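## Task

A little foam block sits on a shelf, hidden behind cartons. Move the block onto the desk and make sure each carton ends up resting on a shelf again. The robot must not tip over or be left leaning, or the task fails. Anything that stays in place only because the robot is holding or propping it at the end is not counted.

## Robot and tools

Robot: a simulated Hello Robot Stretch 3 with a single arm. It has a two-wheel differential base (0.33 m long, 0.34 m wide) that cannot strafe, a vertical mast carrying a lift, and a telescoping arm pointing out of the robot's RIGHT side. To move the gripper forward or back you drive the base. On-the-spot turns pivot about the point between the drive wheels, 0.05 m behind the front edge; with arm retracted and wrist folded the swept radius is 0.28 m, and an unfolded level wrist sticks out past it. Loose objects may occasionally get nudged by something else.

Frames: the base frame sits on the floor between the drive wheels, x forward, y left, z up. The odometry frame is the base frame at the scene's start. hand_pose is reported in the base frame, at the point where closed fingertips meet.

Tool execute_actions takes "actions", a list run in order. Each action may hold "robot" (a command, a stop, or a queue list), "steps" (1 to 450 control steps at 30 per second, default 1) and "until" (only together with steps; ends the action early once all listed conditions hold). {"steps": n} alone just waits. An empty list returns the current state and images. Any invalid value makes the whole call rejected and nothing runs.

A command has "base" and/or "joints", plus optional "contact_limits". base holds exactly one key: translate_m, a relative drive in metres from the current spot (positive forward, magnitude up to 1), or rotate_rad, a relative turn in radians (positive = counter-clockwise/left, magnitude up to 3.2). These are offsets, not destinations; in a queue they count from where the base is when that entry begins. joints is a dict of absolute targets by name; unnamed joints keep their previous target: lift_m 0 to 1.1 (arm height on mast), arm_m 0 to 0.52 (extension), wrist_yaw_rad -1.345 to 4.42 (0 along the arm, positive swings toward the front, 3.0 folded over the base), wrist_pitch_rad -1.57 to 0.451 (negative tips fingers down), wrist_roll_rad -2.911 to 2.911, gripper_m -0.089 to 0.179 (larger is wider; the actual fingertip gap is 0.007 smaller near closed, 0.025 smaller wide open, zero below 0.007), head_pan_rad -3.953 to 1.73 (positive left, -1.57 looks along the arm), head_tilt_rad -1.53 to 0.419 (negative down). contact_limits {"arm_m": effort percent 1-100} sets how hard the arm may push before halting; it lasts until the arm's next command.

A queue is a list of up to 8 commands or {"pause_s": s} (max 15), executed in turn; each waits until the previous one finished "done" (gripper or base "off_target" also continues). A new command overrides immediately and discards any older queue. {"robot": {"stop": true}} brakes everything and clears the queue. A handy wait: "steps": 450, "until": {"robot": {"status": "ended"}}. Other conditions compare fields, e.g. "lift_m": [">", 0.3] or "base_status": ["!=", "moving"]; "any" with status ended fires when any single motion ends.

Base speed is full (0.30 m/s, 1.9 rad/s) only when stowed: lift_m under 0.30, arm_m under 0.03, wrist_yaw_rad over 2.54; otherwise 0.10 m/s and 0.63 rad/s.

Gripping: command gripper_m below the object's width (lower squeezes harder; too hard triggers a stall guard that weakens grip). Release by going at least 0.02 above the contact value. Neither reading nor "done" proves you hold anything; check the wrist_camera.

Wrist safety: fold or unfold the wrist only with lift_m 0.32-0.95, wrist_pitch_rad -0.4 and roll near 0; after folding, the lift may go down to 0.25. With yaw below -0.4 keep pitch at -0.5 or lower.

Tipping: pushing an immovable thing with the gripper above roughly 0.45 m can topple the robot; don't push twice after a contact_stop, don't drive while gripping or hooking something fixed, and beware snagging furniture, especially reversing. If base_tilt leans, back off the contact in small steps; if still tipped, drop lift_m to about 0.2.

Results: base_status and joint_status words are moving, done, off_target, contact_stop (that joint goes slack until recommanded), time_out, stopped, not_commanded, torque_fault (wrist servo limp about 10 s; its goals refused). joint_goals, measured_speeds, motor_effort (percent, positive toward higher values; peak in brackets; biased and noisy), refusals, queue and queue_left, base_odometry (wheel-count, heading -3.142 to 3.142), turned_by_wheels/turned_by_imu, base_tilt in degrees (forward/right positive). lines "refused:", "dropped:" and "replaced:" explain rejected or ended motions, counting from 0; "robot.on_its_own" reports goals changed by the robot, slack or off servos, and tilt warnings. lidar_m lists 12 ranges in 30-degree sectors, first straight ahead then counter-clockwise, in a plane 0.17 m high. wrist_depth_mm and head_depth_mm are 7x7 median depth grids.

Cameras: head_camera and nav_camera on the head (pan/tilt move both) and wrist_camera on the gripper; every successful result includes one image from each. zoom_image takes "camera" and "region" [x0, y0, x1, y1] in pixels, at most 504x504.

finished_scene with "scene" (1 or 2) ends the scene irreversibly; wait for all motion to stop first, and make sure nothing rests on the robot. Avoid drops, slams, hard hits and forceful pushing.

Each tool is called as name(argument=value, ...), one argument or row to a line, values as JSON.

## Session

execute_actions(
  actions=[],
)

Scene clock: 0.00 s.
robot.base_odometry: x=+0.000 y=+0.000 heading=+0.000 (m, m, rad; robot's odometry frame)
robot.turned_by_wheels: +0.000 (rad since the last result)
robot.turned_by_imu: +0.000 (rad since the last result)
robot.base_tilt: forward=-2.1 right=-0.9 (deg)
robot.lidar_m: 2.08 2.03 1.99 2.24 2.07 2.09 2.33 1.96 1.96 1.83 1.67 1.69
robot.head_depth_mm: 1795 1789 1815 1816 1837 1858 1861 / 1910 1996 1993 2026 2050 2052 1996 / 1995 2263 2265 2298 2318 2318 2030 / 1973 2574 2589 2613 2642 2634 2027 / 1974 2723 2770 2810 2815 2784 2025 / 1980 2555 2551 2580 2620 2542 2015 / 1946 2356 2352 2410 2394 1929 1937
robot.base_status: not_commanded
robot.joint_positions: lift_m=+0.518 arm_m=-0.002 wrist_yaw_rad=+3.074 wrist_pitch_rad=-0.503 wrist_roll_rad=+0.005 gripper_m=+0.037 head_pan_rad=+0.012 head_tilt_rad=+0.007
robot.joint_goals: lift_m=+0.518 arm_m=-0.002 wrist_yaw_rad=+3.074 wrist_pitch_rad=-0.503 wrist_roll_rad=+0.005 gripper_m=+0.037 head_pan_rad=+0.012 head_tilt_rad=+0.007
robot.joint_status: lift_m=not_commanded arm_m=not_commanded wrist_yaw_rad=not_commanded wrist_pitch_rad=not_commanded wrist_roll_rad=not_commanded gripper_m=not_commanded head_pan_rad=not_commanded head_tilt_rad=not_commanded
robot.measured_speeds: translate_m=+0.000 rotate_rad=+0.000 lift_m=+0.000 arm_m=+0.000 wrist_yaw_rad=+0.000 wrist_pitch_rad=+0.000 wrist_roll_rad=+0.000 head_pan_rad=+0.000 head_tilt_rad=+0.000
robot: refusals=0 queue=idle queue_left=0
robot.motor_effort: left_wheel=+0 right_wheel=-1 lift_m=+22 arm_m=+0 wrist_yaw_rad=+0 wrist_pitch_rad=+8 wrist_roll_rad=+1 gripper_m=+0 head_pan_rad=+1 head_tilt_rad=+2 (%)
robot.hand_pose: x=-0.0069 y=+0.0698 z=+0.5116 quat_wxyz=(+0.200, +0.692, +0.153, +0.677) (m; robot's base frame)
robot.wrist_depth_mm: - - - - - - - / - - - - - - - / - - - - - - - / 984 - - - - - - / 826 825 - 881 900 904 932 / 708 730 - 742 778 780 806 / 625 627 643 656 656 678 698
pictures: head_camera (sideways: a quarter turn clockwise sets it upright), nav_camera (sideways: a quarter turn counterclockwise sets it upright), wrist_camera
camera_calibration (this result's frames):
head_camera: T_world_to_cam=[[-0.0250148, 0.0211572, -0.999463, 1.32548], [0.0290284, 0.99937, 0.0204287, -0.0248106], [0.999266, -0.0285018, -0.0256132, -0.0104697], [0, 0, 0, 1]] pos_world=[0.0443388, -0.0035468, 1.32501]
nav_camera: T_world_to_cam=[[0.0226547, -0.0320413, 0.99923, -1.26089], [-0.020312, -0.999295, -0.0315828, 0.0951969], [0.999537, -0.0195808, -0.0232895, -0.0179639], [0, 0, 0, 1]] pos_world=[0.0484544, 0.0543774, 1.26251]
wrist_camera: T_world_to_cam=[[0.995535, -0.0750655, 0.0572381, -0.0247308], [0.000910921, -0.598679, -0.800988, 0.486737], [0.0943939, 0.797464, -0.595938, 0.413668], [0, 0, 0, 1]] pos_world=[-0.0148707, -0.0403415, 0.637807]
Images, in order (width x height): head_camera 896x504, nav_camera 672x504, wrist_camera 644x364.

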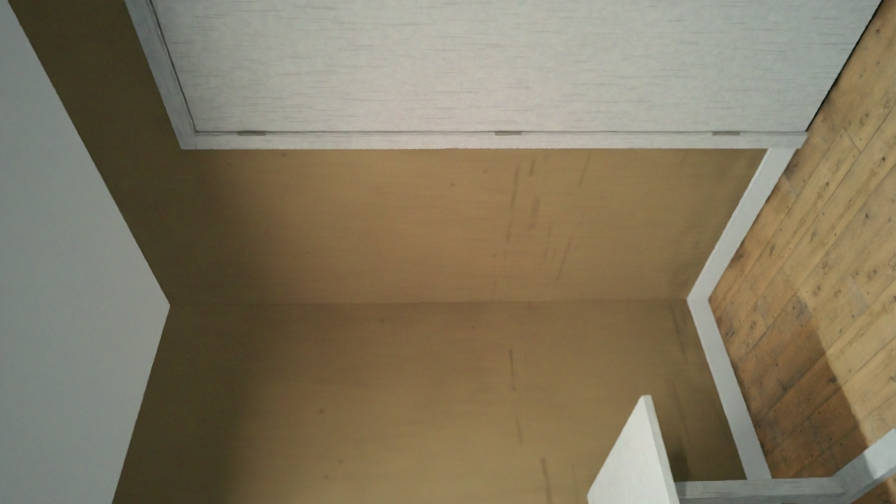

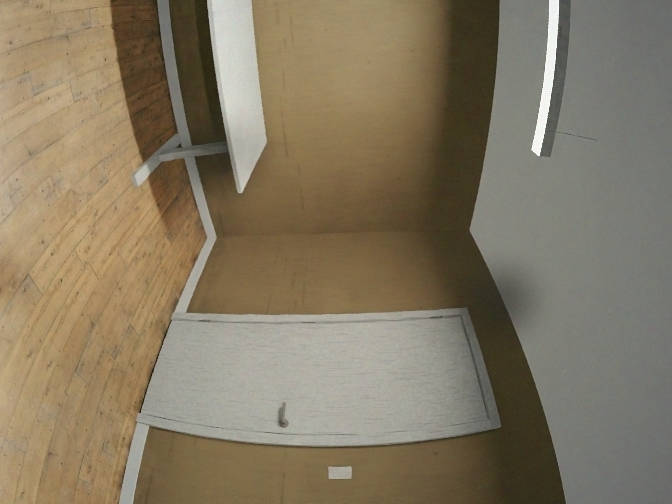

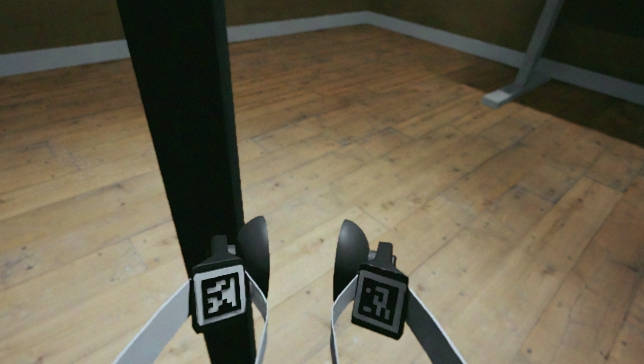

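execute_actions(
  actions=[
    {"robot":{"joints":{"lift_m":0.28,"head_pan_rad":-3.1,"head_tilt_rad":-0.3},"base":{"rotate_rad":0.65}},"steps":450,"until":{"robot":{"status":"ended"}}},
  ],
)

Scene clock: 7.00 s.
robot.base_odometry: x=+0.000 y=+0.000 heading=+0.650 (m, m, rad; robot's odometry frame)
robot.turned_by_wheels: +0.650 (rad since the last result)
robot.turned_by_imu: +0.650 (rad since the last result)
robot.base_tilt: forward=-2.1 right=-0.9 (deg)
robot.lidar_m: 2.38 1.99 2.15 2.07 2.14 2.32 1.95 2.31 1.75 1.68 1.74 2.03
robot.head_depth_mm: 2019 2167 2013 2415 2354 1810 1438 / 2010 1998 2233 2214 2220 1833 1430 / 2059 2185 2362 2507 2462 1814 1427 / 2036 2188 2325 2514 2482 1831 1435 / 2044 2177 2338 2525 2458 1810 1435 / 1959 1974 2199 2198 2188 1821 1436 / 2029 2151 1979 2402 2317 1812 1435
robot.base_status: done (rotate_rad +0.6499 of +0.6500)
robot.joint_positions: lift_m=+0.280 arm_m=-0.002 wrist_yaw_rad=+3.074 wrist_pitch_rad=-0.504 wrist_roll_rad=+0.005 gripper_m=+0.037 head_pan_rad=-3.093 head_tilt_rad=-0.296
robot.joint_goals: lift_m=+0.280 arm_m=-0.002 wrist_yaw_rad=+3.074 wrist_pitch_rad=-0.504 wrist_roll_rad=+0.005 gripper_m=+0.037 head_pan_rad=-3.100 head_tilt_rad=-0.300
robot.joint_status: lift_m=done arm_m=not_commanded wrist_yaw_rad=not_commanded wrist_pitch_rad=not_commanded wrist_roll_rad=not_commanded gripper_m=not_commanded head_pan_rad=done head_tilt_rad=done
robot.measured_speeds: translate_m=+0.000 rotate_rad=+0.000 lift_m=+0.000 arm_m=+0.000 wrist_yaw_rad=+0.000 wrist_pitch_rad=+0.000 wrist_roll_rad=+0.000 head_pan_rad=+0.000 head_tilt_rad=+0.000
robot: refusals=0 queue=done queue_left=0
robot.motor_effort: left_wheel=-3(7) right_wheel=+1(5) lift_m=+18(23) arm_m=+0(0) wrist_yaw_rad=+0(0) wrist_pitch_rad=+9(9) wrist_roll_rad=+1(1) gripper_m=+0(0) head_pan_rad=-3(41) head_tilt_rad=-2(23) (%)
robot.hand_pose: x=-0.0069 y=+0.0696 z=+0.2740 quat_wxyz=(+0.200, +0.692, +0.153, +0.677) (m; robot's base frame)
robot.wrist_depth_mm: - - - - - - - / 971 - - - - - - / 752 761 803 837 852 896 933 / 618 620 647 665 681 702 726 / 515 526 - 553 569 580 600 / 456 - - - 490 487 503 / - - - - 410 429 439
pictures: head_camera (sideways: a quarter turn clockwise sets it upright), nav_camera (sideways: a quarter turn counterclockwise sets it upright), wrist_camera
camera_calibration (this result's frames):
head_camera: T_world_to_cam=[[0.322968, -0.0057279, -0.946393, 1.25388], [0.00323985, -0.999969, 0.0071578, -0.00737062], [-0.946404, -0.00537791, -0.322939, 0.388415], [0, 0, 0, 1]] pos_world=[-0.0373399, 0.00190055, 1.31215]
nav_camera: T_world_to_cam=[[-0.321051, 0.0166887, 0.946915, -1.1903], [-0.00822048, 0.999758, -0.0204072, 0.0805633], [-0.947026, -0.0143358, -0.320836, 0.381214], [0, 0, 0, 1]] pos_world=[-0.0204645, -0.0552142, 1.25106]
wrist_camera: T_world_to_cam=[[0.995539, -0.0750023, 0.057247, -0.011139], [0.000851654, -0.599562, -0.800328, 0.296201], [0.0943496, 0.796806, -0.596823, 0.272488], [0, 0, 0, 1]] pos_world=[-0.0148721, -0.040365, 0.400322]
Images, in order (width x height): head_camera 896x504, nav_camera 672x504, wrist_camera 644x364.

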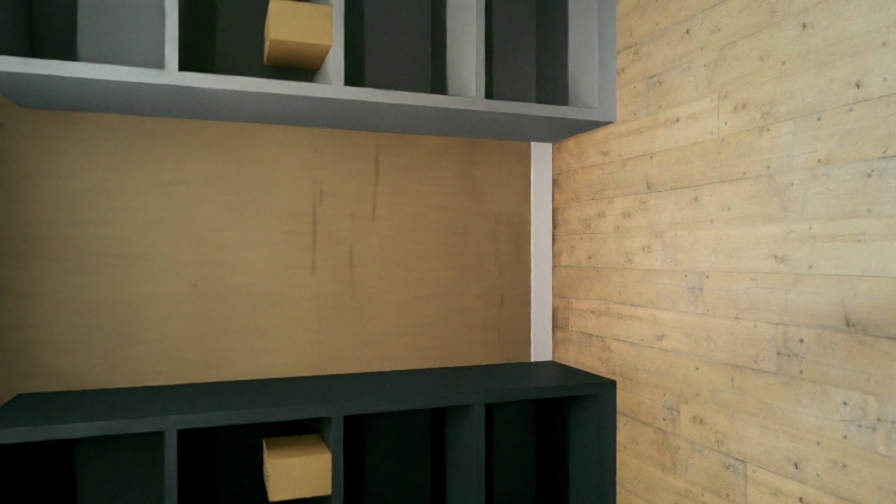

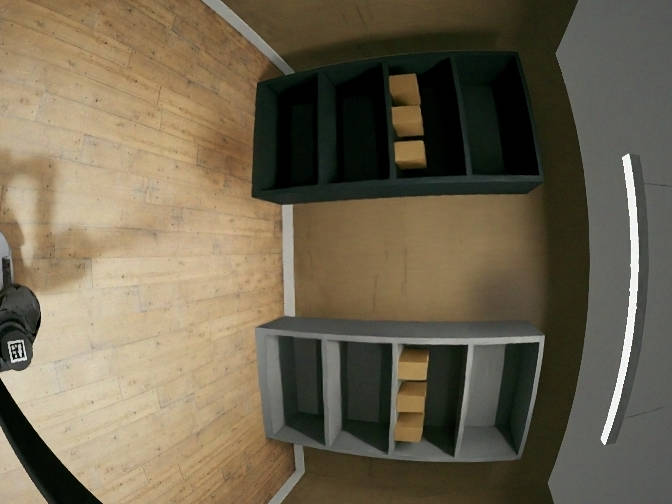

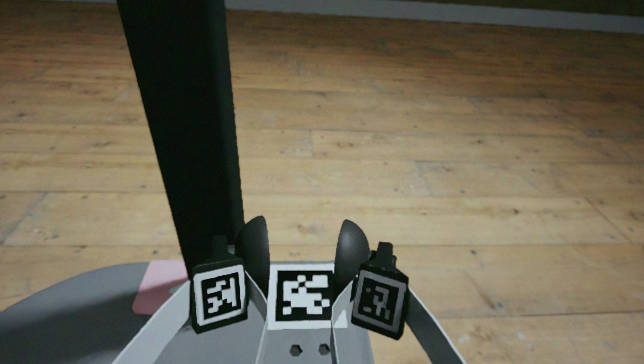

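execute_actions(
  actions=[
    {"robot":[{"joints":{"head_pan_rad":-1.75},"base":{"translate_m":-1.0}},{"base":{"translate_m":-0.35}},{"base":{"rotate_rad":-1.57}},{"base":{"translate_m":-0.75}}],"steps":450,"until":{"robot":{"status":"ended"}}},
    {"steps":300,"until":{"robot":{"status":"ended"}}},
  ],
)

Scene clock: 24.43 s.
robot.base_odometry: x=-1.529 y=-0.220 heading=-0.920 (m, m, rad; robot's odometry frame)
robot.turned_by_wheels: -1.570 (rad since the last result)
robot.turned_by_imu: -1.553 (rad since the last result)
robot.base_tilt: forward=-2.1 right=-0.9 (deg)
robot.lidar_m: 2.16 2.52 3.40 3.24 1.87 1.37 1.32 0.81 0.83 0.97 0.61 1.31
robot.head_depth_mm: 603 979 951 652 1007 1031 901 / 522 981 1022 767 1237 1069 872 / 525 959 1012 609 646 1072 847 / 526 933 964 589 627 1073 847 / 526 908 962 803 666 1073 847 / 462 887 943 865 599 1074 844 / 462 865 904 540 573 1072 846
robot.base_status: done (translate_m -0.7500 of -0.7500)
robot.joint_positions: lift_m=+0.280 arm_m=-0.002 wrist_yaw_rad=+3.074 wrist_pitch_rad=-0.505 wrist_roll_rad=+0.005 gripper_m=+0.037 head_pan_rad=-1.757 head_tilt_rad=-0.297
robot.joint_goals: lift_m=+0.280 arm_m=-0.002 wrist_yaw_rad=+3.074 wrist_pitch_rad=-0.505 wrist_roll_rad=+0.005 gripper_m=+0.037 head_pan_rad=-1.750 head_tilt_rad=-0.300
robot.joint_status: lift_m=done arm_m=not_commanded wrist_yaw_rad=not_commanded wrist_pitch_rad=not_commanded wrist_roll_rad=not_commanded gripper_m=not_commanded head_pan_rad=done head_tilt_rad=done
robot.measured_speeds: translate_m=+0.000 rotate_rad=+0.000 lift_m=+0.000 arm_m=+0.000 wrist_yaw_rad=+0.000 wrist_pitch_rad=+0.000 wrist_roll_rad=+0.000 head_pan_rad=+0.000 head_tilt_rad=+0.000
robot: refusals=0 queue=done queue_left=0
robot.motor_effort: left_wheel=+3(12) right_wheel=-3(10) lift_m=+18(18) arm_m=+0(1) wrist_yaw_rad=+0(0) wrist_pitch_rad=+9(9) wrist_roll_rad=+1(0) gripper_m=-1(0) head_pan_rad=+2(43) head_tilt_rad=-2(2) (%)
robot.hand_pose: x=-0.0069 y=+0.0696 z=+0.2739 quat_wxyz=(+0.200, +0.692, +0.153, +0.677) (m; robot's base frame)
robot.wrist_depth_mm: - - - - - - - / 975 - - - - - - / 738 759 813 824 859 896 921 / 607 624 645 665 685 705 721 / 513 525 - 552 574 580 594 / 461 - - - 489 492 505 / - - - - 413 428 438
pictures: head_camera (sideways: a quarter turn clockwise sets it upright), nav_camera (sideways: a quarter turn counterclockwise sets it upright), wrist_camera
camera_calibration (this result's frames):
head_camera: T_world_to_cam=[[0.0807763, 0.313472, -0.946156, 1.25504], [0.973328, -0.229306, 0.00712436, -0.0132446], [-0.214726, -0.921495, -0.323634, 0.384856], [0, 0, 0, 1]] pos_world=[-0.00584787, -0.0418156, 1.31211]
nav_camera: T_world_to_cam=[[-0.0909913, -0.30906, 0.94668, -1.1914], [-0.974279, 0.224422, -0.0203774, 0.0864175], [-0.206158, -0.924184, -0.321531, 0.3776], [0, 0, 0, 1]] pos_world=[0.0536335, -0.0386351, 1.25104]
wrist_camera: T_world_to_cam=[[0.995539, -0.0749928, 0.0572484, -0.0111386], [0.000842562, -0.599697, -0.800227, 0.296116], [0.0943429, 0.796706, -0.596958, 0.272535], [0, 0, 0, 1]] pos_world=[-0.0148723, -0.0403857, 0.40029]
Images, in order (width x height): head_camera 896x504, nav_camera 672x504, wrist_camera 644x364.

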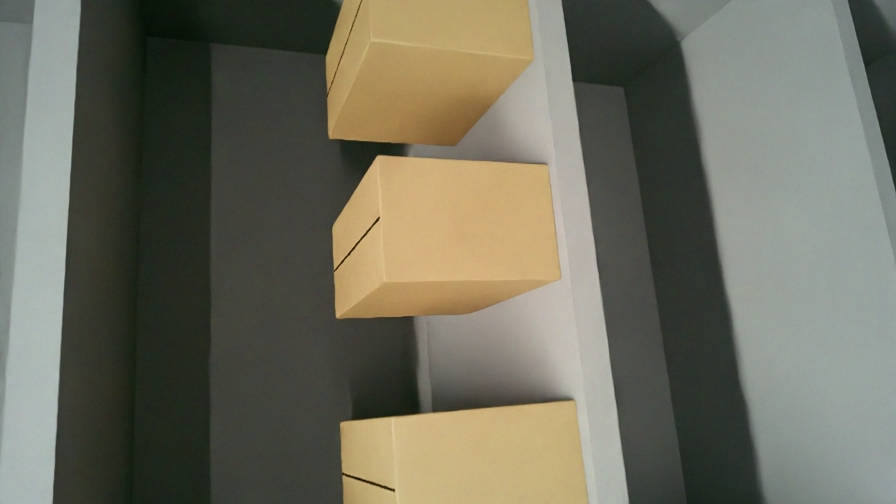

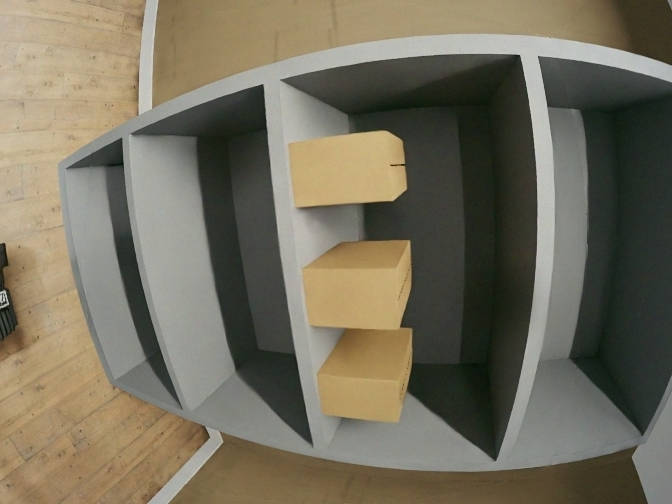

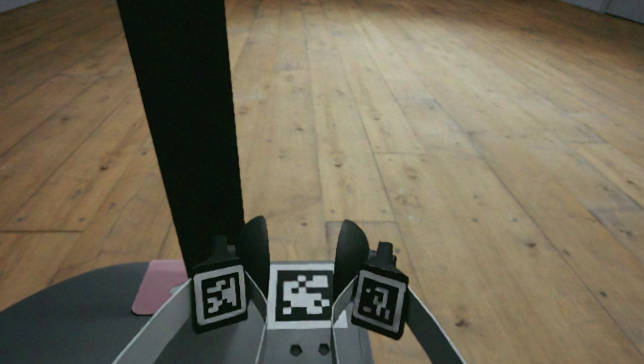

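execute_actions(
  actions=[
    {"robot":{"joints":{"head_pan_rad":-1.3},"base":{"translate_m":-0.2}},"steps":450,"until":{"robot":{"status":"ended"}}},
  ],
)

execute_actions(
  actions=[
    {"robot":{"base":{"translate_m":-0.24}},"steps":450,"until":{"robot":{"status":"ended"}}},
  ],
)

Scene clock: 29.27 s.
robot.base_odometry: x=-1.650 y=-0.061 heading=-0.920 (m, m, rad; robot's odometry frame)
robot.turned_by_wheels: +0.000 (rad since the last result)
robot.turned_by_imu: +0.001 (rad since the last result)
robot.base_tilt: forward=-2.1 right=-0.8 (deg)
robot.lidar_m: 2.33 2.72 3.61 3.69 1.59 1.16 1.12 1.16 0.68 1.01 0.72 1.46
robot.head_depth_mm: 459 866 924 932 633 1074 849 / 461 887 925 555 591 1073 848 / 524 906 950 569 603 1073 850 / 524 927 988 864 668 1072 846 / 524 947 985 628 667 1074 846 / 524 948 943 616 655 1036 872 / 606 774 790 776 782 870 853
robot.base_status: done (translate_m -0.2000 of -0.2000)
robot.joint_positions: lift_m=+0.280 arm_m=-0.002 wrist_yaw_rad=+3.074 wrist_pitch_rad=-0.505 wrist_roll_rad=+0.005 gripper_m=+0.037 head_pan_rad=-1.307 head_tilt_rad=-0.297
robot.joint_goals: lift_m=+0.280 arm_m=-0.002 wrist_yaw_rad=+3.074 wrist_pitch_rad=-0.505 wrist_roll_rad=+0.005 gripper_m=+0.037 head_pan_rad=-1.300 head_tilt_rad=-0.300
robot.joint_status: lift_m=done arm_m=not_commanded wrist_yaw_rad=not_commanded wrist_pitch_rad=not_commanded wrist_roll_rad=not_commanded gripper_m=not_commanded head_pan_rad=done head_tilt_rad=done
robot.measured_speeds: translate_m=+0.000 rotate_rad=+0.000 lift_m=+0.000 arm_m=+0.000 wrist_yaw_rad=+0.000 wrist_pitch_rad=+0.000 wrist_roll_rad=+0.000 head_pan_rad=+0.000 head_tilt_rad=+0.000
robot: refusals=0 queue=done queue_left=0
robot.motor_effort: left_wheel=+3(8) right_wheel=-3(10) lift_m=+18(18) arm_m=+0(0) wrist_yaw_rad=+1(1) wrist_pitch_rad=+9(9) wrist_roll_rad=+1(1) gripper_m=+0(0) head_pan_rad=+3(28) head_tilt_rad=-1(2) (%)
robot.hand_pose: x=-0.0069 y=+0.0696 z=+0.2739 quat_wxyz=(+0.200, +0.692, +0.153, +0.677) (m; robot's base frame)
robot.wrist_depth_mm: - - - - - - - / 980 - - - - - - / 752 765 807 848 850 898 939 / 610 621 644 663 683 700 725 / 523 526 - 551 568 581 592 / 456 - - - 486 492 504 / - - - - 412 433 439
pictures: head_camera (sideways: a quarter turn clockwise sets it upright), nav_camera (sideways: a quarter turn counterclockwise sets it upright), wrist_camera
camera_calibration (this result's frames):
head_camera: T_world_to_cam=[[-0.0634831, 0.317427, -0.946155, 1.25592], [0.976261, 0.216481, 0.00712436, -0.0132625], [0.207086, -0.923242, -0.323634, 0.382283], [0, 0, 0, 1]] pos_world=[0.0135121, -0.0428527, 1.31211]
nav_camera: T_world_to_cam=[[0.0523657, -0.317892, 0.94668, -1.19227], [-0.974995, -0.221292, -0.0203774, 0.0864219], [0.215971, -0.92194, -0.321531, 0.375025], [0, 0, 0, 1]] pos_world=[0.0657005, -0.0141382, 1.25104]
wrist_camera: T_world_to_cam=[[0.995539, -0.0749915, 0.0572486, -0.0111385], [0.000841765, -0.599711, -0.800216, 0.296109], [0.094342, 0.796695, -0.596973, 0.272539], [0, 0, 0, 1]] pos_world=[-0.0148723, -0.040386, 0.400287]
Images, in order (width x height): head_camera 896x504, nav_camera 672x504, wrist_camera 644x364.

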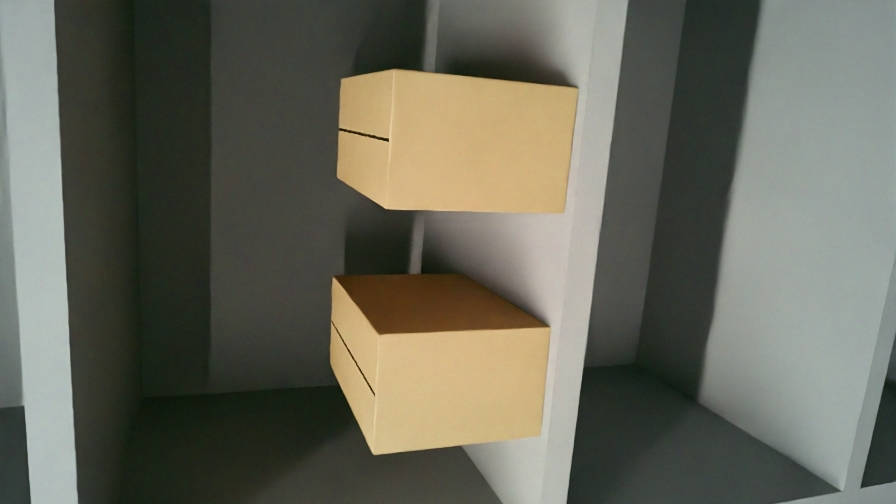

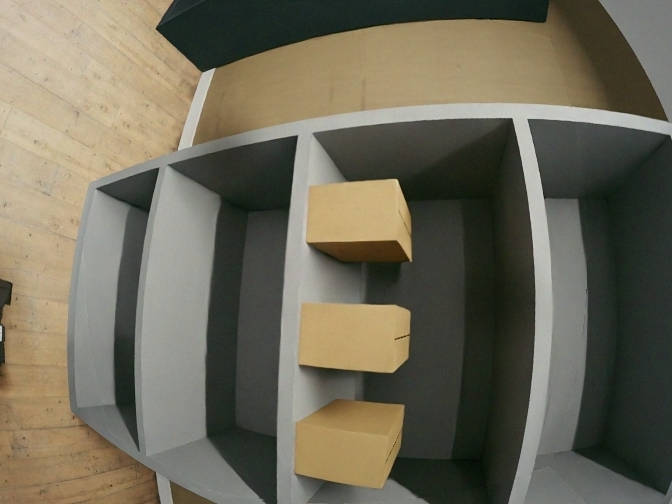

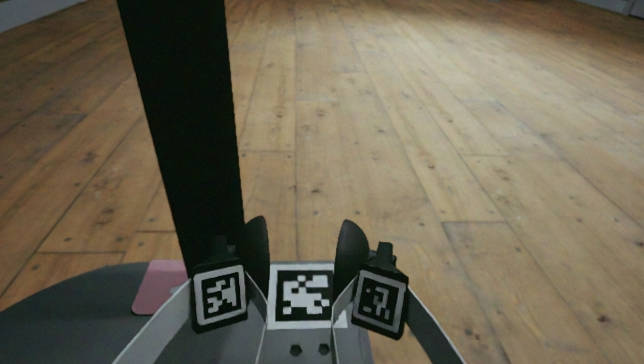

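Scene clock: 31.83 s.
robot.base_odometry: x=-1.796 y=+0.130 heading=-0.920 (m, m, rad; robot's odometry frame)
robot.turned_by_wheels: +0.000 (rad since the last result)
robot.turned_by_imu: +0.001 (rad since the last result)
robot.base_tilt: forward=-2.1 right=-0.8 (deg)
robot.lidar_m: 2.55 2.97 3.74 3.44 1.25 0.91 0.88 0.91 0.58 0.58 0.97 0.89
robot.head_depth_mm: 459 870 924 917 631 966 801 / 460 887 925 555 594 1077 849 / 524 906 951 570 604 1075 849 / 525 928 988 863 666 1077 851 / 525 948 986 639 668 1072 849 / 525 973 1020 616 658 1076 870 / 607 999 1042 761 1210 1076 901
robot.base_status: done (translate_m -0.2400 of -0.2400)
robot.joint_positions: lift_m=+0.280 arm_m=-0.002 wrist_yaw_rad=+3.074 wrist_pitch_rad=-0.505 wrist_roll_rad=+0.005 gripper_m=+0.037 head_pan_rad=-1.307 head_tilt_rad=-0.297
robot.joint_goals: lift_m=+0.280 arm_m=-0.002 wrist_yaw_rad=+3.074 wrist_pitch_rad=-0.505 wrist_roll_rad=+0.005 gripper_m=+0.037 head_pan_rad=-1.300 head_tilt_rad=-0.300
robot.joint_status: lift_m=done arm_m=not_commanded wrist_yaw_rad=not_commanded wrist_pitch_rad=not_commanded wrist_roll_rad=not_commanded gripper_m=not_commanded head_pan_rad=done head_tilt_rad=done
robot.measured_speeds: translate_m=+0.000 rotate_rad=+0.000 lift_m=+0.000 arm_m=+0.000 wrist_yaw_rad=+0.000 wrist_pitch_rad=+0.000 wrist_roll_rad=+0.000 head_pan_rad=+0.000 head_tilt_rad=+0.000
robot: refusals=0 queue=done queue_left=0
robot.motor_effort: left_wheel=+2(9) right_wheel=-3(10) lift_m=+18(18) arm_m=+0(0) wrist_yaw_rad=+0(0) wrist_pitch_rad=+9(9) wrist_roll_rad=+1(1) gripper_m=+0(0) head_pan_rad=+3(3) head_tilt_rad=-2(1) (%)
robot.hand_pose: x=-0.0069 y=+0.0696 z=+0.2739 quat_wxyz=(+0.200, +0.692, +0.153, +0.677) (m; robot's base frame)
robot.wrist_depth_mm: - - - - - - - / 964 - - - - - - / 744 757 813 828 857 896 924 / 610 622 654 663 678 698 721 / 516 525 - 550 576 579 597 / 458 - - - 493 492 499 / - - - - 411 430 435
pictures: head_camera (sideways: a quarter turn clockwise sets it upright), nav_camera (sideways: a quarter turn counterclockwise sets it upright), wrist_camera
camera_calibration (this result's frames):
head_camera: T_world_to_cam=[[-0.0635033, 0.317423, -0.946155, 1.25592], [0.976247, 0.216543, 0.00712436, -0.0132624], [0.207145, -0.923229, -0.323634, 0.382283], [0, 0, 0, 1]] pos_world=[0.0135148, -0.0428522, 1.31211]
nav_camera: T_world_to_cam=[[0.052386, -0.317889, 0.94668, -1.19227], [-0.97498, -0.221355, -0.0203774, 0.0864218], [0.21603, -0.921927, -0.321531, 0.375025], [0, 0, 0, 1]] pos_world=[0.0657014, -0.0141344, 1.25104]
wrist_camera: T_world_to_cam=[[0.99554, -0.0749905, 0.0572485, -0.0111383], [0.000840406, -0.599727, -0.800204, 0.296102], [0.0943412, 0.796683, -0.596989, 0.272544], [0, 0, 0, 1]] pos_world=[-0.0148723, -0.0403864, 0.400285]
Images, in order (width x height): head_camera 896x504, nav_camera 672x504, wrist_camera 644x364.

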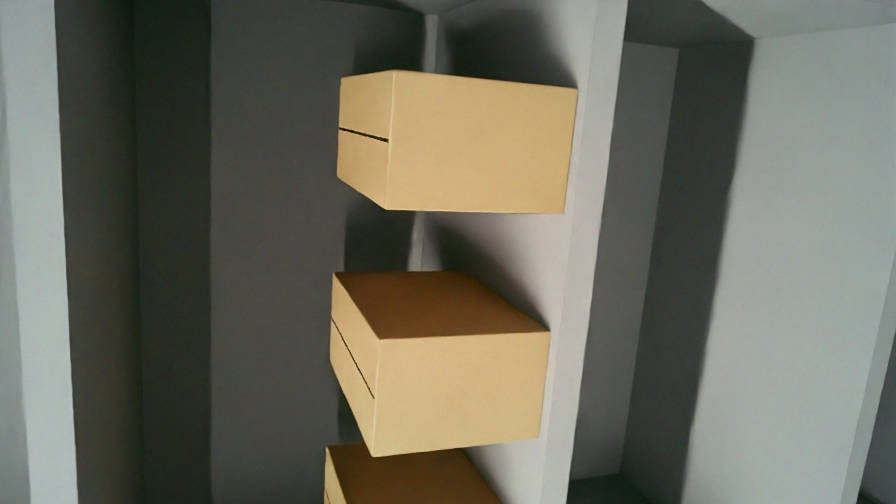

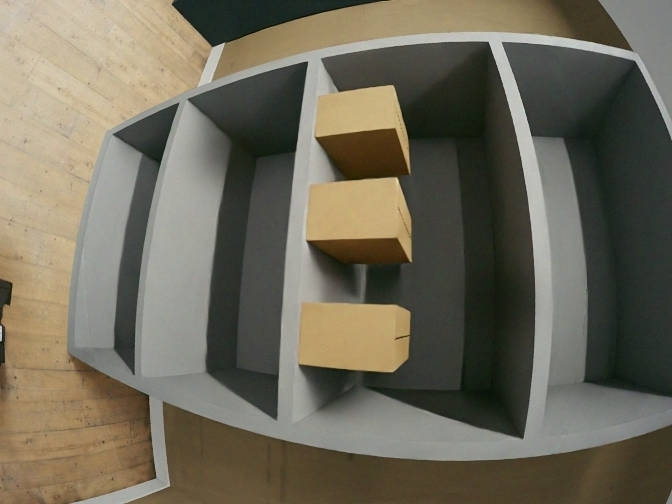

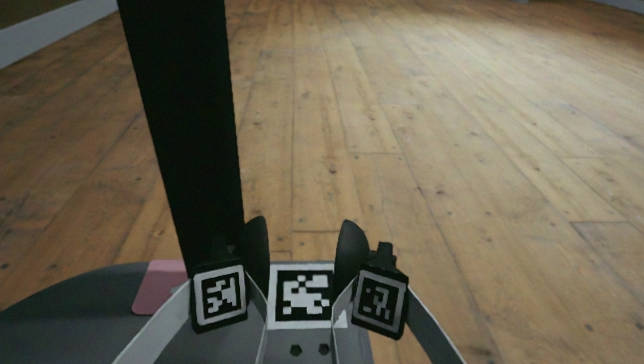

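execute_actions(
  actions=[
    {"robot":[{"base":{"translate_m":1}},{"base":{"translate_m":0.75}}],"steps":450,"until":{"robot":{"status":"ended"}}},
  ],
)

execute_actions(
  actions=[
    {"robot":{"base":{"translate_m":0.26}},"steps":450,"until":{"robot":{"status":"ended"}}},
  ],
)

Scene clock: 45.60 s.
robot.base_odometry: x=-0.736 y=-1.262 heading=-0.920 (m, m, rad; robot's odometry frame)
robot.turned_by_wheels: +0.000 (rad since the last result)
robot.turned_by_imu: -0.002 (rad since the last result)
robot.base_tilt: forward=-2.1 right=-0.8 (deg)
robot.lidar_m: 1.12 1.17 1.59 3.68 3.72 2.72 2.62 1.16 1.06 0.56 1.04 0.94
robot.head_depth_mm: 459 840 757 680 575 623 680 / 461 883 938 932 631 1035 831 / 462 901 937 562 598 1075 847 / 525 921 965 575 612 1076 848 / 525 939 998 806 706 1075 849 / 525 964 1004 635 666 1074 847 / 525 987 1035 623 1247 1069 875
robot.base_status: done (translate_m +0.7500 of +0.7500)
robot.joint_positions: lift_m=+0.280 arm_m=-0.002 wrist_yaw_rad=+3.074 wrist_pitch_rad=-0.505 wrist_roll_rad=+0.005 gripper_m=+0.037 head_pan_rad=-1.307 head_tilt_rad=-0.297
robot.joint_goals: lift_m=+0.280 arm_m=-0.002 wrist_yaw_rad=+3.074 wrist_pitch_rad=-0.505 wrist_roll_rad=+0.005 gripper_m=+0.037 head_pan_rad=-1.300 head_tilt_rad=-0.300
robot.joint_status: lift_m=done arm_m=not_commanded wrist_yaw_rad=not_commanded wrist_pitch_rad=not_commanded wrist_roll_rad=not_commanded gripper_m=not_commanded head_pan_rad=done head_tilt_rad=done
robot.measured_speeds: translate_m=+0.000 rotate_rad=+0.000 lift_m=+0.000 arm_m=+0.000 wrist_yaw_rad=+0.000 wrist_pitch_rad=+0.000 wrist_roll_rad=+0.000 head_pan_rad=+0.000 head_tilt_rad=+0.000
robot: refusals=0 queue=done queue_left=0
robot.motor_effort: left_wheel=+3(13) right_wheel=-3(7) lift_m=+18(17) arm_m=-1(0) wrist_yaw_rad=+1(0) wrist_pitch_rad=+9(9) wrist_roll_rad=+1(1) gripper_m=+0(0) head_pan_rad=+2(3) head_tilt_rad=-2(1) (%)
robot.hand_pose: x=-0.0069 y=+0.0696 z=+0.2739 quat_wxyz=(+0.200, +0.692, +0.153, +0.677) (m; robot's base frame)
robot.wrist_depth_mm: - - - - - - - / 969 - - - - - - / 763 767 812 832 868 894 921 / 615 620 650 669 682 701 732 / 511 526 - 557 569 578 597 / 459 - - - 486 489 505 / - - - - 410 428 437
pictures: head_camera (sideways: a quarter turn clockwise sets it upright), nav_camera (sideways: a quarter turn counterclockwise sets it upright), wrist_camera
camera_calibration (this result's frames):
head_camera: T_world_to_cam=[[-0.0635084, 0.317422, -0.946155, 1.25592], [0.976244, 0.216559, 0.00712436, -0.0132624], [0.20716, -0.923226, -0.323634, 0.382283], [0, 0, 0, 1]] pos_world=[0.0135155, -0.0428521, 1.31211]
nav_camera: T_world_to_cam=[[0.052391, -0.317888, 0.94668, -1.19227], [-0.974977, -0.22137, -0.0203774, 0.0864218], [0.216044, -0.921923, -0.321531, 0.375024], [0, 0, 0, 1]] pos_world=[0.0657016, -0.0141335, 1.25104]
wrist_camera: T_world_to_cam=[[0.99554, -0.0749895, 0.0572489, -0.0111383], [0.000839496, -0.599743, -0.800192, 0.296094], [0.0943406, 0.796671, -0.597005, 0.272549], [0, 0, 0, 1]] pos_world=[-0.0148723, -0.0403868, 0.400283]
Images, in order (width x height): head_camera 896x504, nav_camera 672x504, wrist_camera 644x364.

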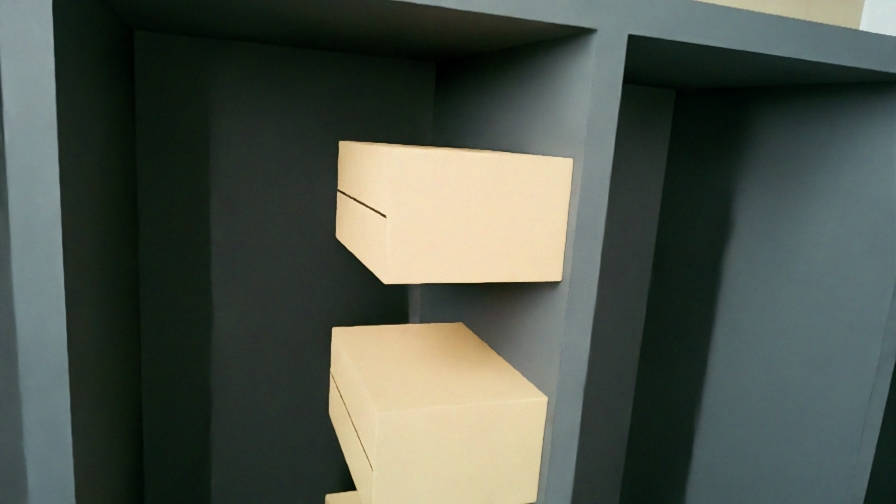

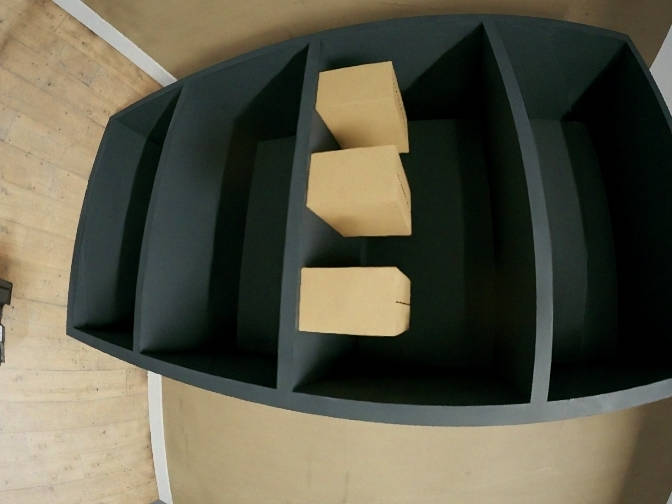

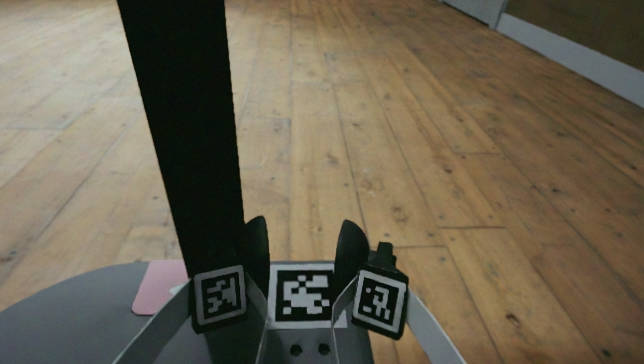

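Scene clock: 48.23 s.
robot.base_odometry: x=-0.578 y=-1.469 heading=-0.920 (m, m, rad; robot's odometry frame)
robot.turned_by_wheels: +0.000 (rad since the last result)
robot.turned_by_imu: +0.000 (rad since the last result)
robot.base_tilt: forward=-2.1 right=-0.9 (deg)
robot.lidar_m: 0.87 0.90 1.22 3.25 3.85 2.98 2.23 1.40 0.65 1.00 0.74 0.90
robot.head_depth_mm: 459 858 911 788 602 1075 847 / 460 878 930 861 633 1074 850 / 461 900 935 560 597 1074 846 / 524 913 973 587 613 1073 846 / 525 938 986 782 706 1076 846 / 525 962 999 620 648 1077 848 / 525 863 854 623 866 961 874
robot.base_status: done (translate_m +0.2600 of +0.2600)
robot.joint_positions: lift_m=+0.280 arm_m=-0.002 wrist_yaw_rad=+3.074 wrist_pitch_rad=-0.505 wrist_roll_rad=+0.005 gripper_m=+0.037 head_pan_rad=-1.307 head_tilt_rad=-0.297
robot.joint_goals: lift_m=+0.280 arm_m=-0.002 wrist_yaw_rad=+3.074 wrist_pitch_rad=-0.505 wrist_roll_rad=+0.005 gripper_m=+0.037 head_pan_rad=-1.300 head_tilt_rad=-0.300
robot.joint_status: lift_m=done arm_m=not_commanded wrist_yaw_rad=not_commanded wrist_pitch_rad=not_commanded wrist_roll_rad=not_commanded gripper_m=not_commanded head_pan_rad=done head_tilt_rad=done
robot.measured_speeds: translate_m=+0.000 rotate_rad=+0.000 lift_m=+0.000 arm_m=+0.000 wrist_yaw_rad=+0.000 wrist_pitch_rad=+0.000 wrist_roll_rad=+0.000 head_pan_rad=+0.000 head_tilt_rad=+0.000
robot: refusals=0 queue=done queue_left=0
robot.motor_effort: left_wheel=+3(14) right_wheel=-3(8) lift_m=+18(18) arm_m=+0(0) wrist_yaw_rad=+1(0) wrist_pitch_rad=+9(9) wrist_roll_rad=+1(1) gripper_m=+0(0) head_pan_rad=+2(3) head_tilt_rad=+0(1) (%)
robot.hand_pose: x=-0.0069 y=+0.0696 z=+0.2739 quat_wxyz=(+0.200, +0.692, +0.153, +0.677) (m; robot's base frame)
robot.wrist_depth_mm: - - - - - - 979 / 989 - - - - - 957 / 740 758 811 825 863 902 887 / 608 621 652 666 684 694 730 / 515 522 - 554 571 578 593 / 458 - - - 489 490 500 / - - - - 409 425 436
pictures: head_camera (sideways: a quarter turn clockwise sets it upright), nav_camera (sideways: a quarter turn counterclockwise sets it upright), wrist_camera
camera_calibration (this result's frames):
head_camera: T_world_to_cam=[[-0.0635236, 0.317418, -0.946156, 1.25592], [0.976233, 0.216605, 0.00712437, -0.0132624], [0.207204, -0.923216, -0.323634, 0.382282], [0, 0, 0, 1]] pos_world=[0.0135176, -0.0428517, 1.31211]
nav_camera: T_world_to_cam=[[0.0524062, -0.317885, 0.94668, -1.19227], [-0.974966, -0.221417, -0.0203774, 0.0864217], [0.216089, -0.921913, -0.321531, 0.375024], [0, 0, 0, 1]] pos_world=[0.0657023, -0.0141306, 1.25104]
wrist_camera: T_world_to_cam=[[0.99554, -0.0749892, 0.0572488, -0.0111382], [0.000838956, -0.599749, -0.800188, 0.296091], [0.0943403, 0.796667, -0.597011, 0.27255], [0, 0, 0, 1]] pos_world=[-0.0148723, -0.0403869, 0.400282]
Images, in order (width x height): head_camera 896x504, nav_camera 672x504, wrist_camera 644x364.

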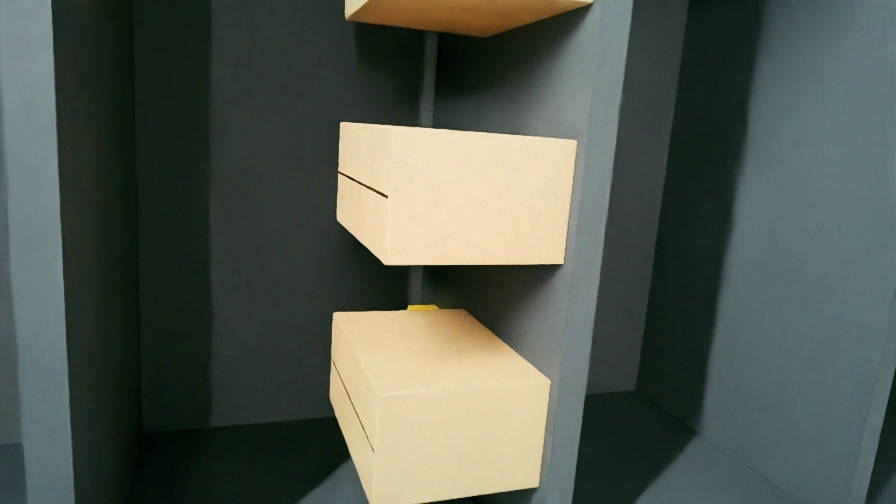

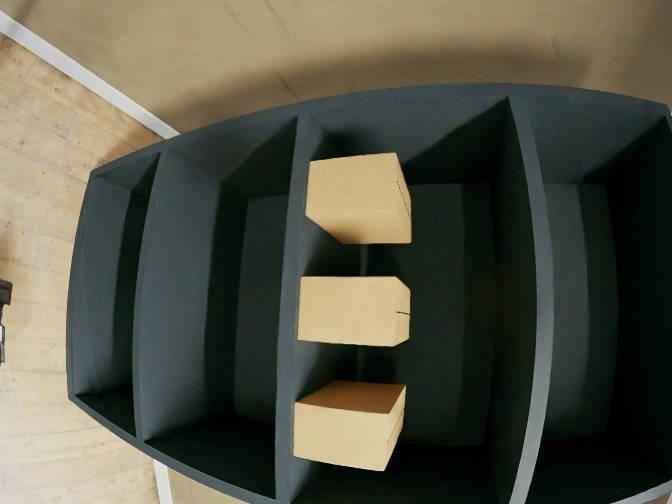

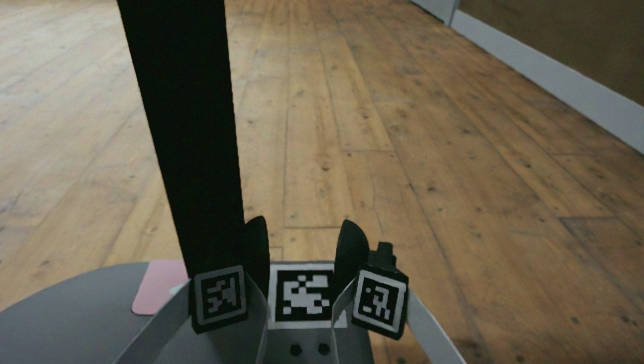

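execute_actions(
  actions=[
    {"robot":[{"joints":{"lift_m":0.9,"wrist_pitch_rad":-0.4,"head_pan_rad":-1.57},"base":{"translate_m":0.338}},{"joints":{"wrist_yaw_rad":0,"gripper_m":0.179,"head_tilt_rad":-0.5}},{"joints":{"wrist_pitch_rad":0,"lift_m":1.0}}],"steps":450,"until":{"robot":{"status":"ended"}}},
  ],
)

Scene clock: 64.97 s.
robot.base_odometry: x=-0.373 y=-1.738 heading=-0.920 (m, m, rad; robot's odometry frame)
robot.turned_by_wheels: +0.000 (rad since the last result)
robot.turned_by_imu: +0.002 (rad since the last result)
robot.base_tilt: forward=-2.1 right=-0.9 (deg)
robot.lidar_m: 0.53 0.55 0.74 1.97 3.84 3.33 2.55 0.87 0.95 0.64 0.57 0.55
robot.head_depth_mm: 835 885 566 604 - - - / 831 891 734 681 - - - / 828 902 786 - - - - / 825 870 547 - - - 1179 / 823 879 562 625 1104 886 1180 / 798 873 779 691 839 829 1051 / 542 537 539 597 1234 1425 1246
robot.base_status: done (translate_m +0.3380 of +0.3380)
robot.joint_positions: lift_m=+1.000 arm_m=-0.002 wrist_yaw_rad=+0.003 wrist_pitch_rad=-0.021 wrist_roll_rad=+0.005 gripper_m=+0.179 head_pan_rad=-1.563 head_tilt_rad=-0.493
robot.joint_goals: lift_m=+1.000 arm_m=-0.002 wrist_yaw_rad=+0.000 wrist_pitch_rad=+0.000 wrist_roll_rad=+0.005 gripper_m=+0.179 head_pan_rad=-1.570 head_tilt_rad=-0.500
robot.joint_status: lift_m=done arm_m=not_commanded wrist_yaw_rad=done wrist_pitch_rad=done wrist_roll_rad=not_commanded gripper_m=done head_pan_rad=done head_tilt_rad=done
robot.measured_speeds: translate_m=+0.000 rotate_rad=+0.000 lift_m=+0.000 arm_m=+0.000 wrist_yaw_rad=+0.000 wrist_pitch_rad=+0.000 wrist_roll_rad=+0.000 head_pan_rad=+0.000 head_tilt_rad=+0.000
robot: refusals=0 queue=done queue_left=0
robot.motor_effort: left_wheel=+2(12) right_wheel=-3(7) lift_m=+25(25) arm_m=+0(0) wrist_yaw_rad=-2(3) wrist_pitch_rad=+13(15) wrist_roll_rad=+1(1) gripper_m=+0(83) head_pan_rad=-4(23) head_tilt_rad=-3(20) (%)
robot.hand_pose: x=-0.0208 y=-0.3983 z=+1.1090 quat_wxyz=(+0.706, +0.009, -0.708, -0.007) (m; robot's base frame)
robot.wrist_depth_mm: 461 349 706 704 712 721 715 / 468 358 726 721 731 743 737 / 469 360 584 320 755 749 746 / 656 368 530 323 579 333 336 / 696 373 473 334 505 340 345 / - 348 341 341 409 349 408 / 689 326 330 335 339 341 347
pictures: head_camera (sideways: a quarter turn clockwise sets it upright), nav_camera (sideways: a quarter turn counterclockwise sets it upright), wrist_camera
camera_calibration (this result's frames):
head_camera: T_world_to_cam=[[0.0175807, 0.501476, -0.864993, 1.14953], [0.999265, -0.0382881, -0.00188763, -0.00166956], [-0.0340655, -0.864324, -0.50178, 0.615575], [0, 0, 0, 1]] pos_world=[0.00242865, -0.0444706, 1.30322]
nav_camera: T_world_to_cam=[[-0.0284525, -0.49926, 0.865985, -1.08649], [-0.999279, 0.0359929, -0.0120812, 0.0757652], [-0.0251376, -0.865704, -0.499925, 0.608639], [0, 0, 0, 1]] pos_world=[0.0600969, -0.018267, 1.24607]
wrist_camera: T_world_to_cam=[[-0.998419, 0.0306975, 0.0470915, -0.0683411], [-0.0416821, 0.157796, -0.986592, 1.19125], [-0.0377168, -0.986995, -0.156267, -0.0567995], [0, 0, 0, 1]] pos_world=[-0.0207216, -0.241937, 1.16962]
Images, in order (width x height): head_camera 896x504, nav_camera 672x504, wrist_camera 644x364.

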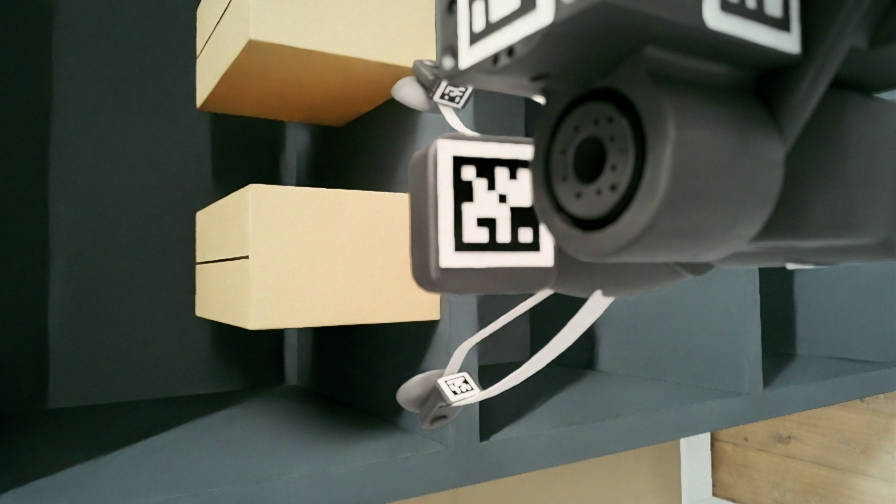

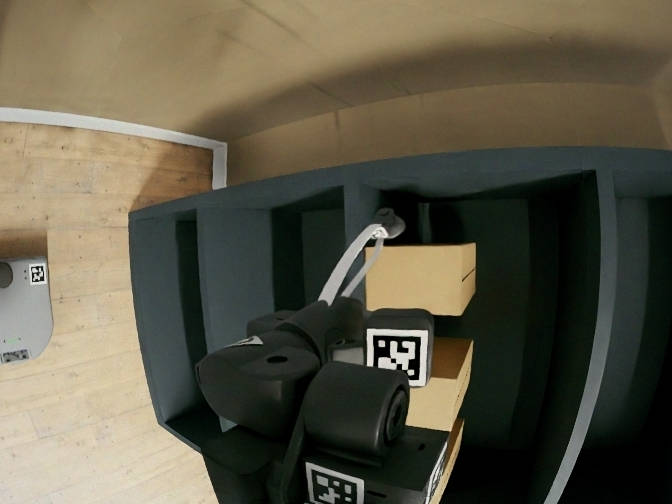

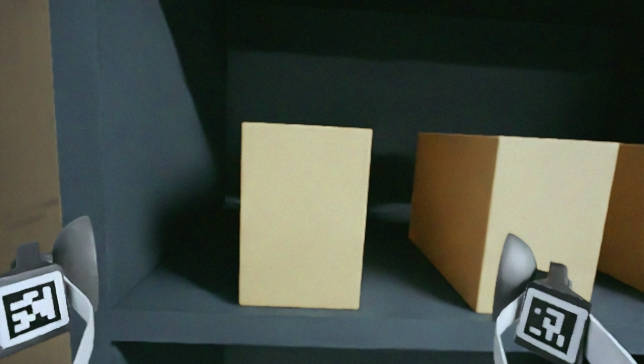

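execute_actions(
  actions=[
    {"robot":[{"joints":{"arm_m":0.215}},{"joints":{"gripper_m":0.09}},{"joints":{"lift_m":1.03}},{"joints":{"arm_m":0.0}},{"base":{"translate_m":-0.06}},{"joints":{"wrist_yaw_rad":0.8}},{"joints":{"lift_m":0.72,"head_tilt_rad":-0.8}},{"joints":{"wrist_yaw_rad":0}}],"steps":450,"until":{"robot":{"status":"ended"}}},
    {"steps":450,"until":{"robot":{"status":"ended"}}},
    {"robot":[{"joints":{"arm_m":0.24}},{"joints":{"lift_m":0.54}}],"steps":450,"until":{"robot":{"status":"ended"}}},
  ],
)

Scene clock: 92.80 s.
robot.base_odometry: x=-0.410 y=-1.690 heading=-0.920 (m, m, rad; robot's odometry frame)
robot.turned_by_wheels: +0.000 (rad since the last result)
robot.turned_by_imu: -0.054 (rad since the last result)
robot.base_tilt: forward=-2.1 right=-0.8 (deg)
robot.lidar_m: 0.60 0.61 0.79 1.87 3.79 3.32 3.13 0.84 0.82 1.00 0.60 0.64
robot.head_depth_mm: 488 585 1180 1021 1344 1275 1125 / 483 562 1170 1017 1348 1278 1143 / 557 579 1161 1015 - 1266 1118 / 823 622 1156 1041 - 1265 1115 / 820 619 1142 1006 1312 1220 1096 / 805 616 1133 1009 1253 1143 1101 / 810 615 912 884 1019 1240 1094
robot.base_status: done (translate_m -0.0600 of -0.0600)
robot.joint_positions: lift_m=+0.540 arm_m=+0.240 wrist_yaw_rad=+0.001 wrist_pitch_rad=-0.022 wrist_roll_rad=+0.011 gripper_m=+0.093 head_pan_rad=-1.563 head_tilt_rad=-0.790
robot.joint_goals: lift_m=+0.540 arm_m=+0.240 wrist_yaw_rad=+0.000 wrist_pitch_rad=+0.000 wrist_roll_rad=+0.011 gripper_m=+0.093 head_pan_rad=-1.570 head_tilt_rad=-0.800
robot.joint_status: lift_m=done arm_m=done wrist_yaw_rad=done wrist_pitch_rad=done wrist_roll_rad=not_commanded gripper_m=done head_pan_rad=done head_tilt_rad=done
robot.measured_speeds: translate_m=+0.000 rotate_rad=+0.000 lift_m=+0.000 arm_m=+0.000 wrist_yaw_rad=+0.000 wrist_pitch_rad=+0.000 wrist_roll_rad=+0.000 head_pan_rad=+0.000 head_tilt_rad=+0.000
robot: refusals=0 queue=done queue_left=0
robot.motor_effort: left_wheel=+1(15) right_wheel=-1(32) lift_m=+17(26) arm_m=+4(7) wrist_yaw_rad=-1(71) wrist_pitch_rad=+13(32) wrist_roll_rad=-2(5) gripper_m=+0(95) head_pan_rad=-3(4) head_tilt_rad=-4(22) (%)
robot.hand_pose: x=-0.0211 y=-0.6402 z=+0.6493 quat_wxyz=(+0.703, +0.008, -0.711, -0.007) (m; robot's base frame)
robot.wrist_depth_mm: 413 469 480 490 503 515 530 / 407 483 490 501 517 524 544 / 411 489 504 516 528 546 554 / 413 506 519 530 534 555 565 / 418 507 523 533 545 562 574 / 357 - 378 386 394 412 416 / 285 267 285 292 285 304 311
pictures: head_camera (sideways: a quarter turn clockwise sets it upright), nav_camera (sideways: a quarter turn counterclockwise sets it upright), wrist_camera
camera_calibration (this result's frames):
head_camera: T_world_to_cam=[[0.015963, 0.73233, -0.680763, 0.909396], [0.999237, -0.0359596, -0.0152526, 0.0157271], [-0.03565, -0.68, -0.732345, 0.915515], [0, 0, 0, 1]] pos_world=[0.00240628, -0.0428622, 1.2898]
nav_camera: T_world_to_cam=[[-0.0268314, -0.730502, 0.682384, -0.84717], [-0.999283, 0.037846, 0.0012228, 0.0584427], [-0.0267188, -0.681861, -0.730993, 0.909235], [0, 0, 0, 1]] pos_world=[0.0599637, -0.00109852, 1.24267]
wrist_camera: T_world_to_cam=[[-0.998668, 0.0320146, 0.0404617, -0.0344281], [-0.0349133, 0.158088, -0.986808, 0.776389], [-0.0379888, -0.986906, -0.15676, -0.367054], [0, 0, 0, 1]] pos_world=[-0.0212199, -0.483884, 0.71]
Images, in order (width x height): head_camera 896x504, nav_camera 672x504, wrist_camera 644x364.

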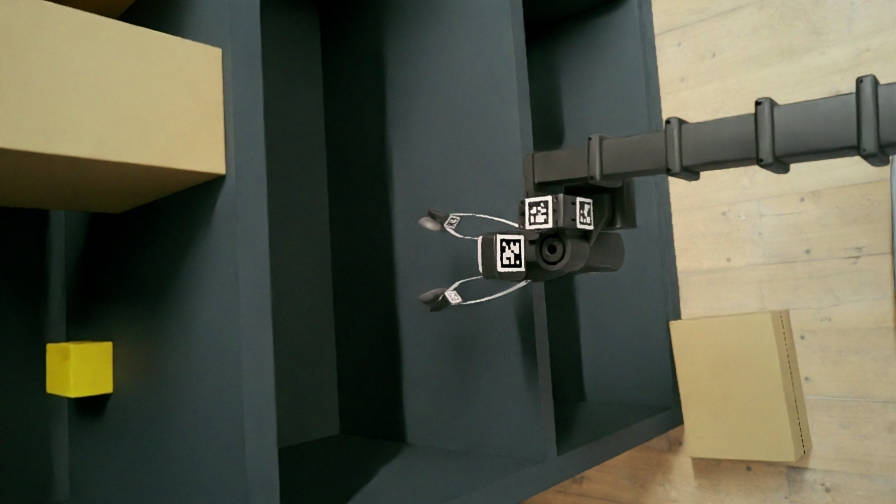

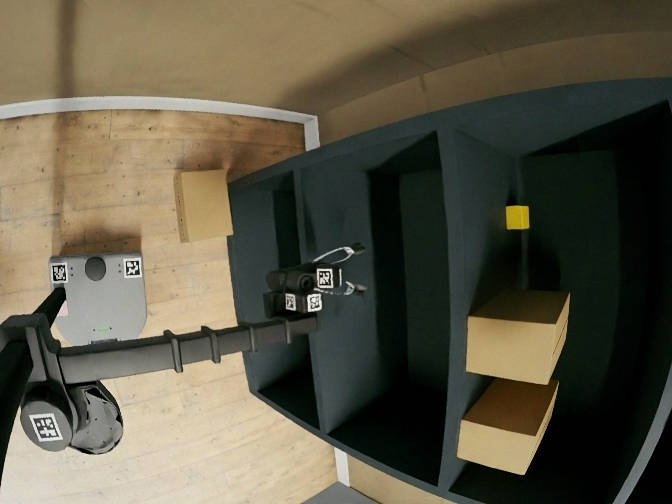

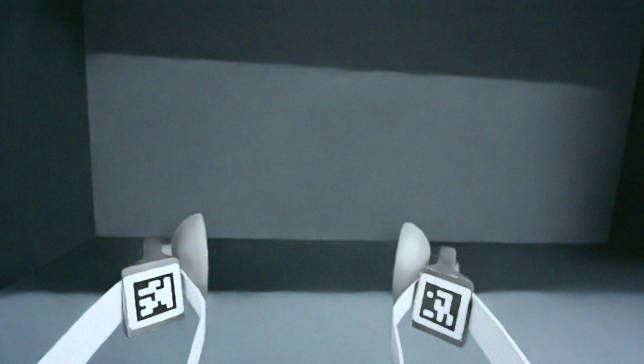

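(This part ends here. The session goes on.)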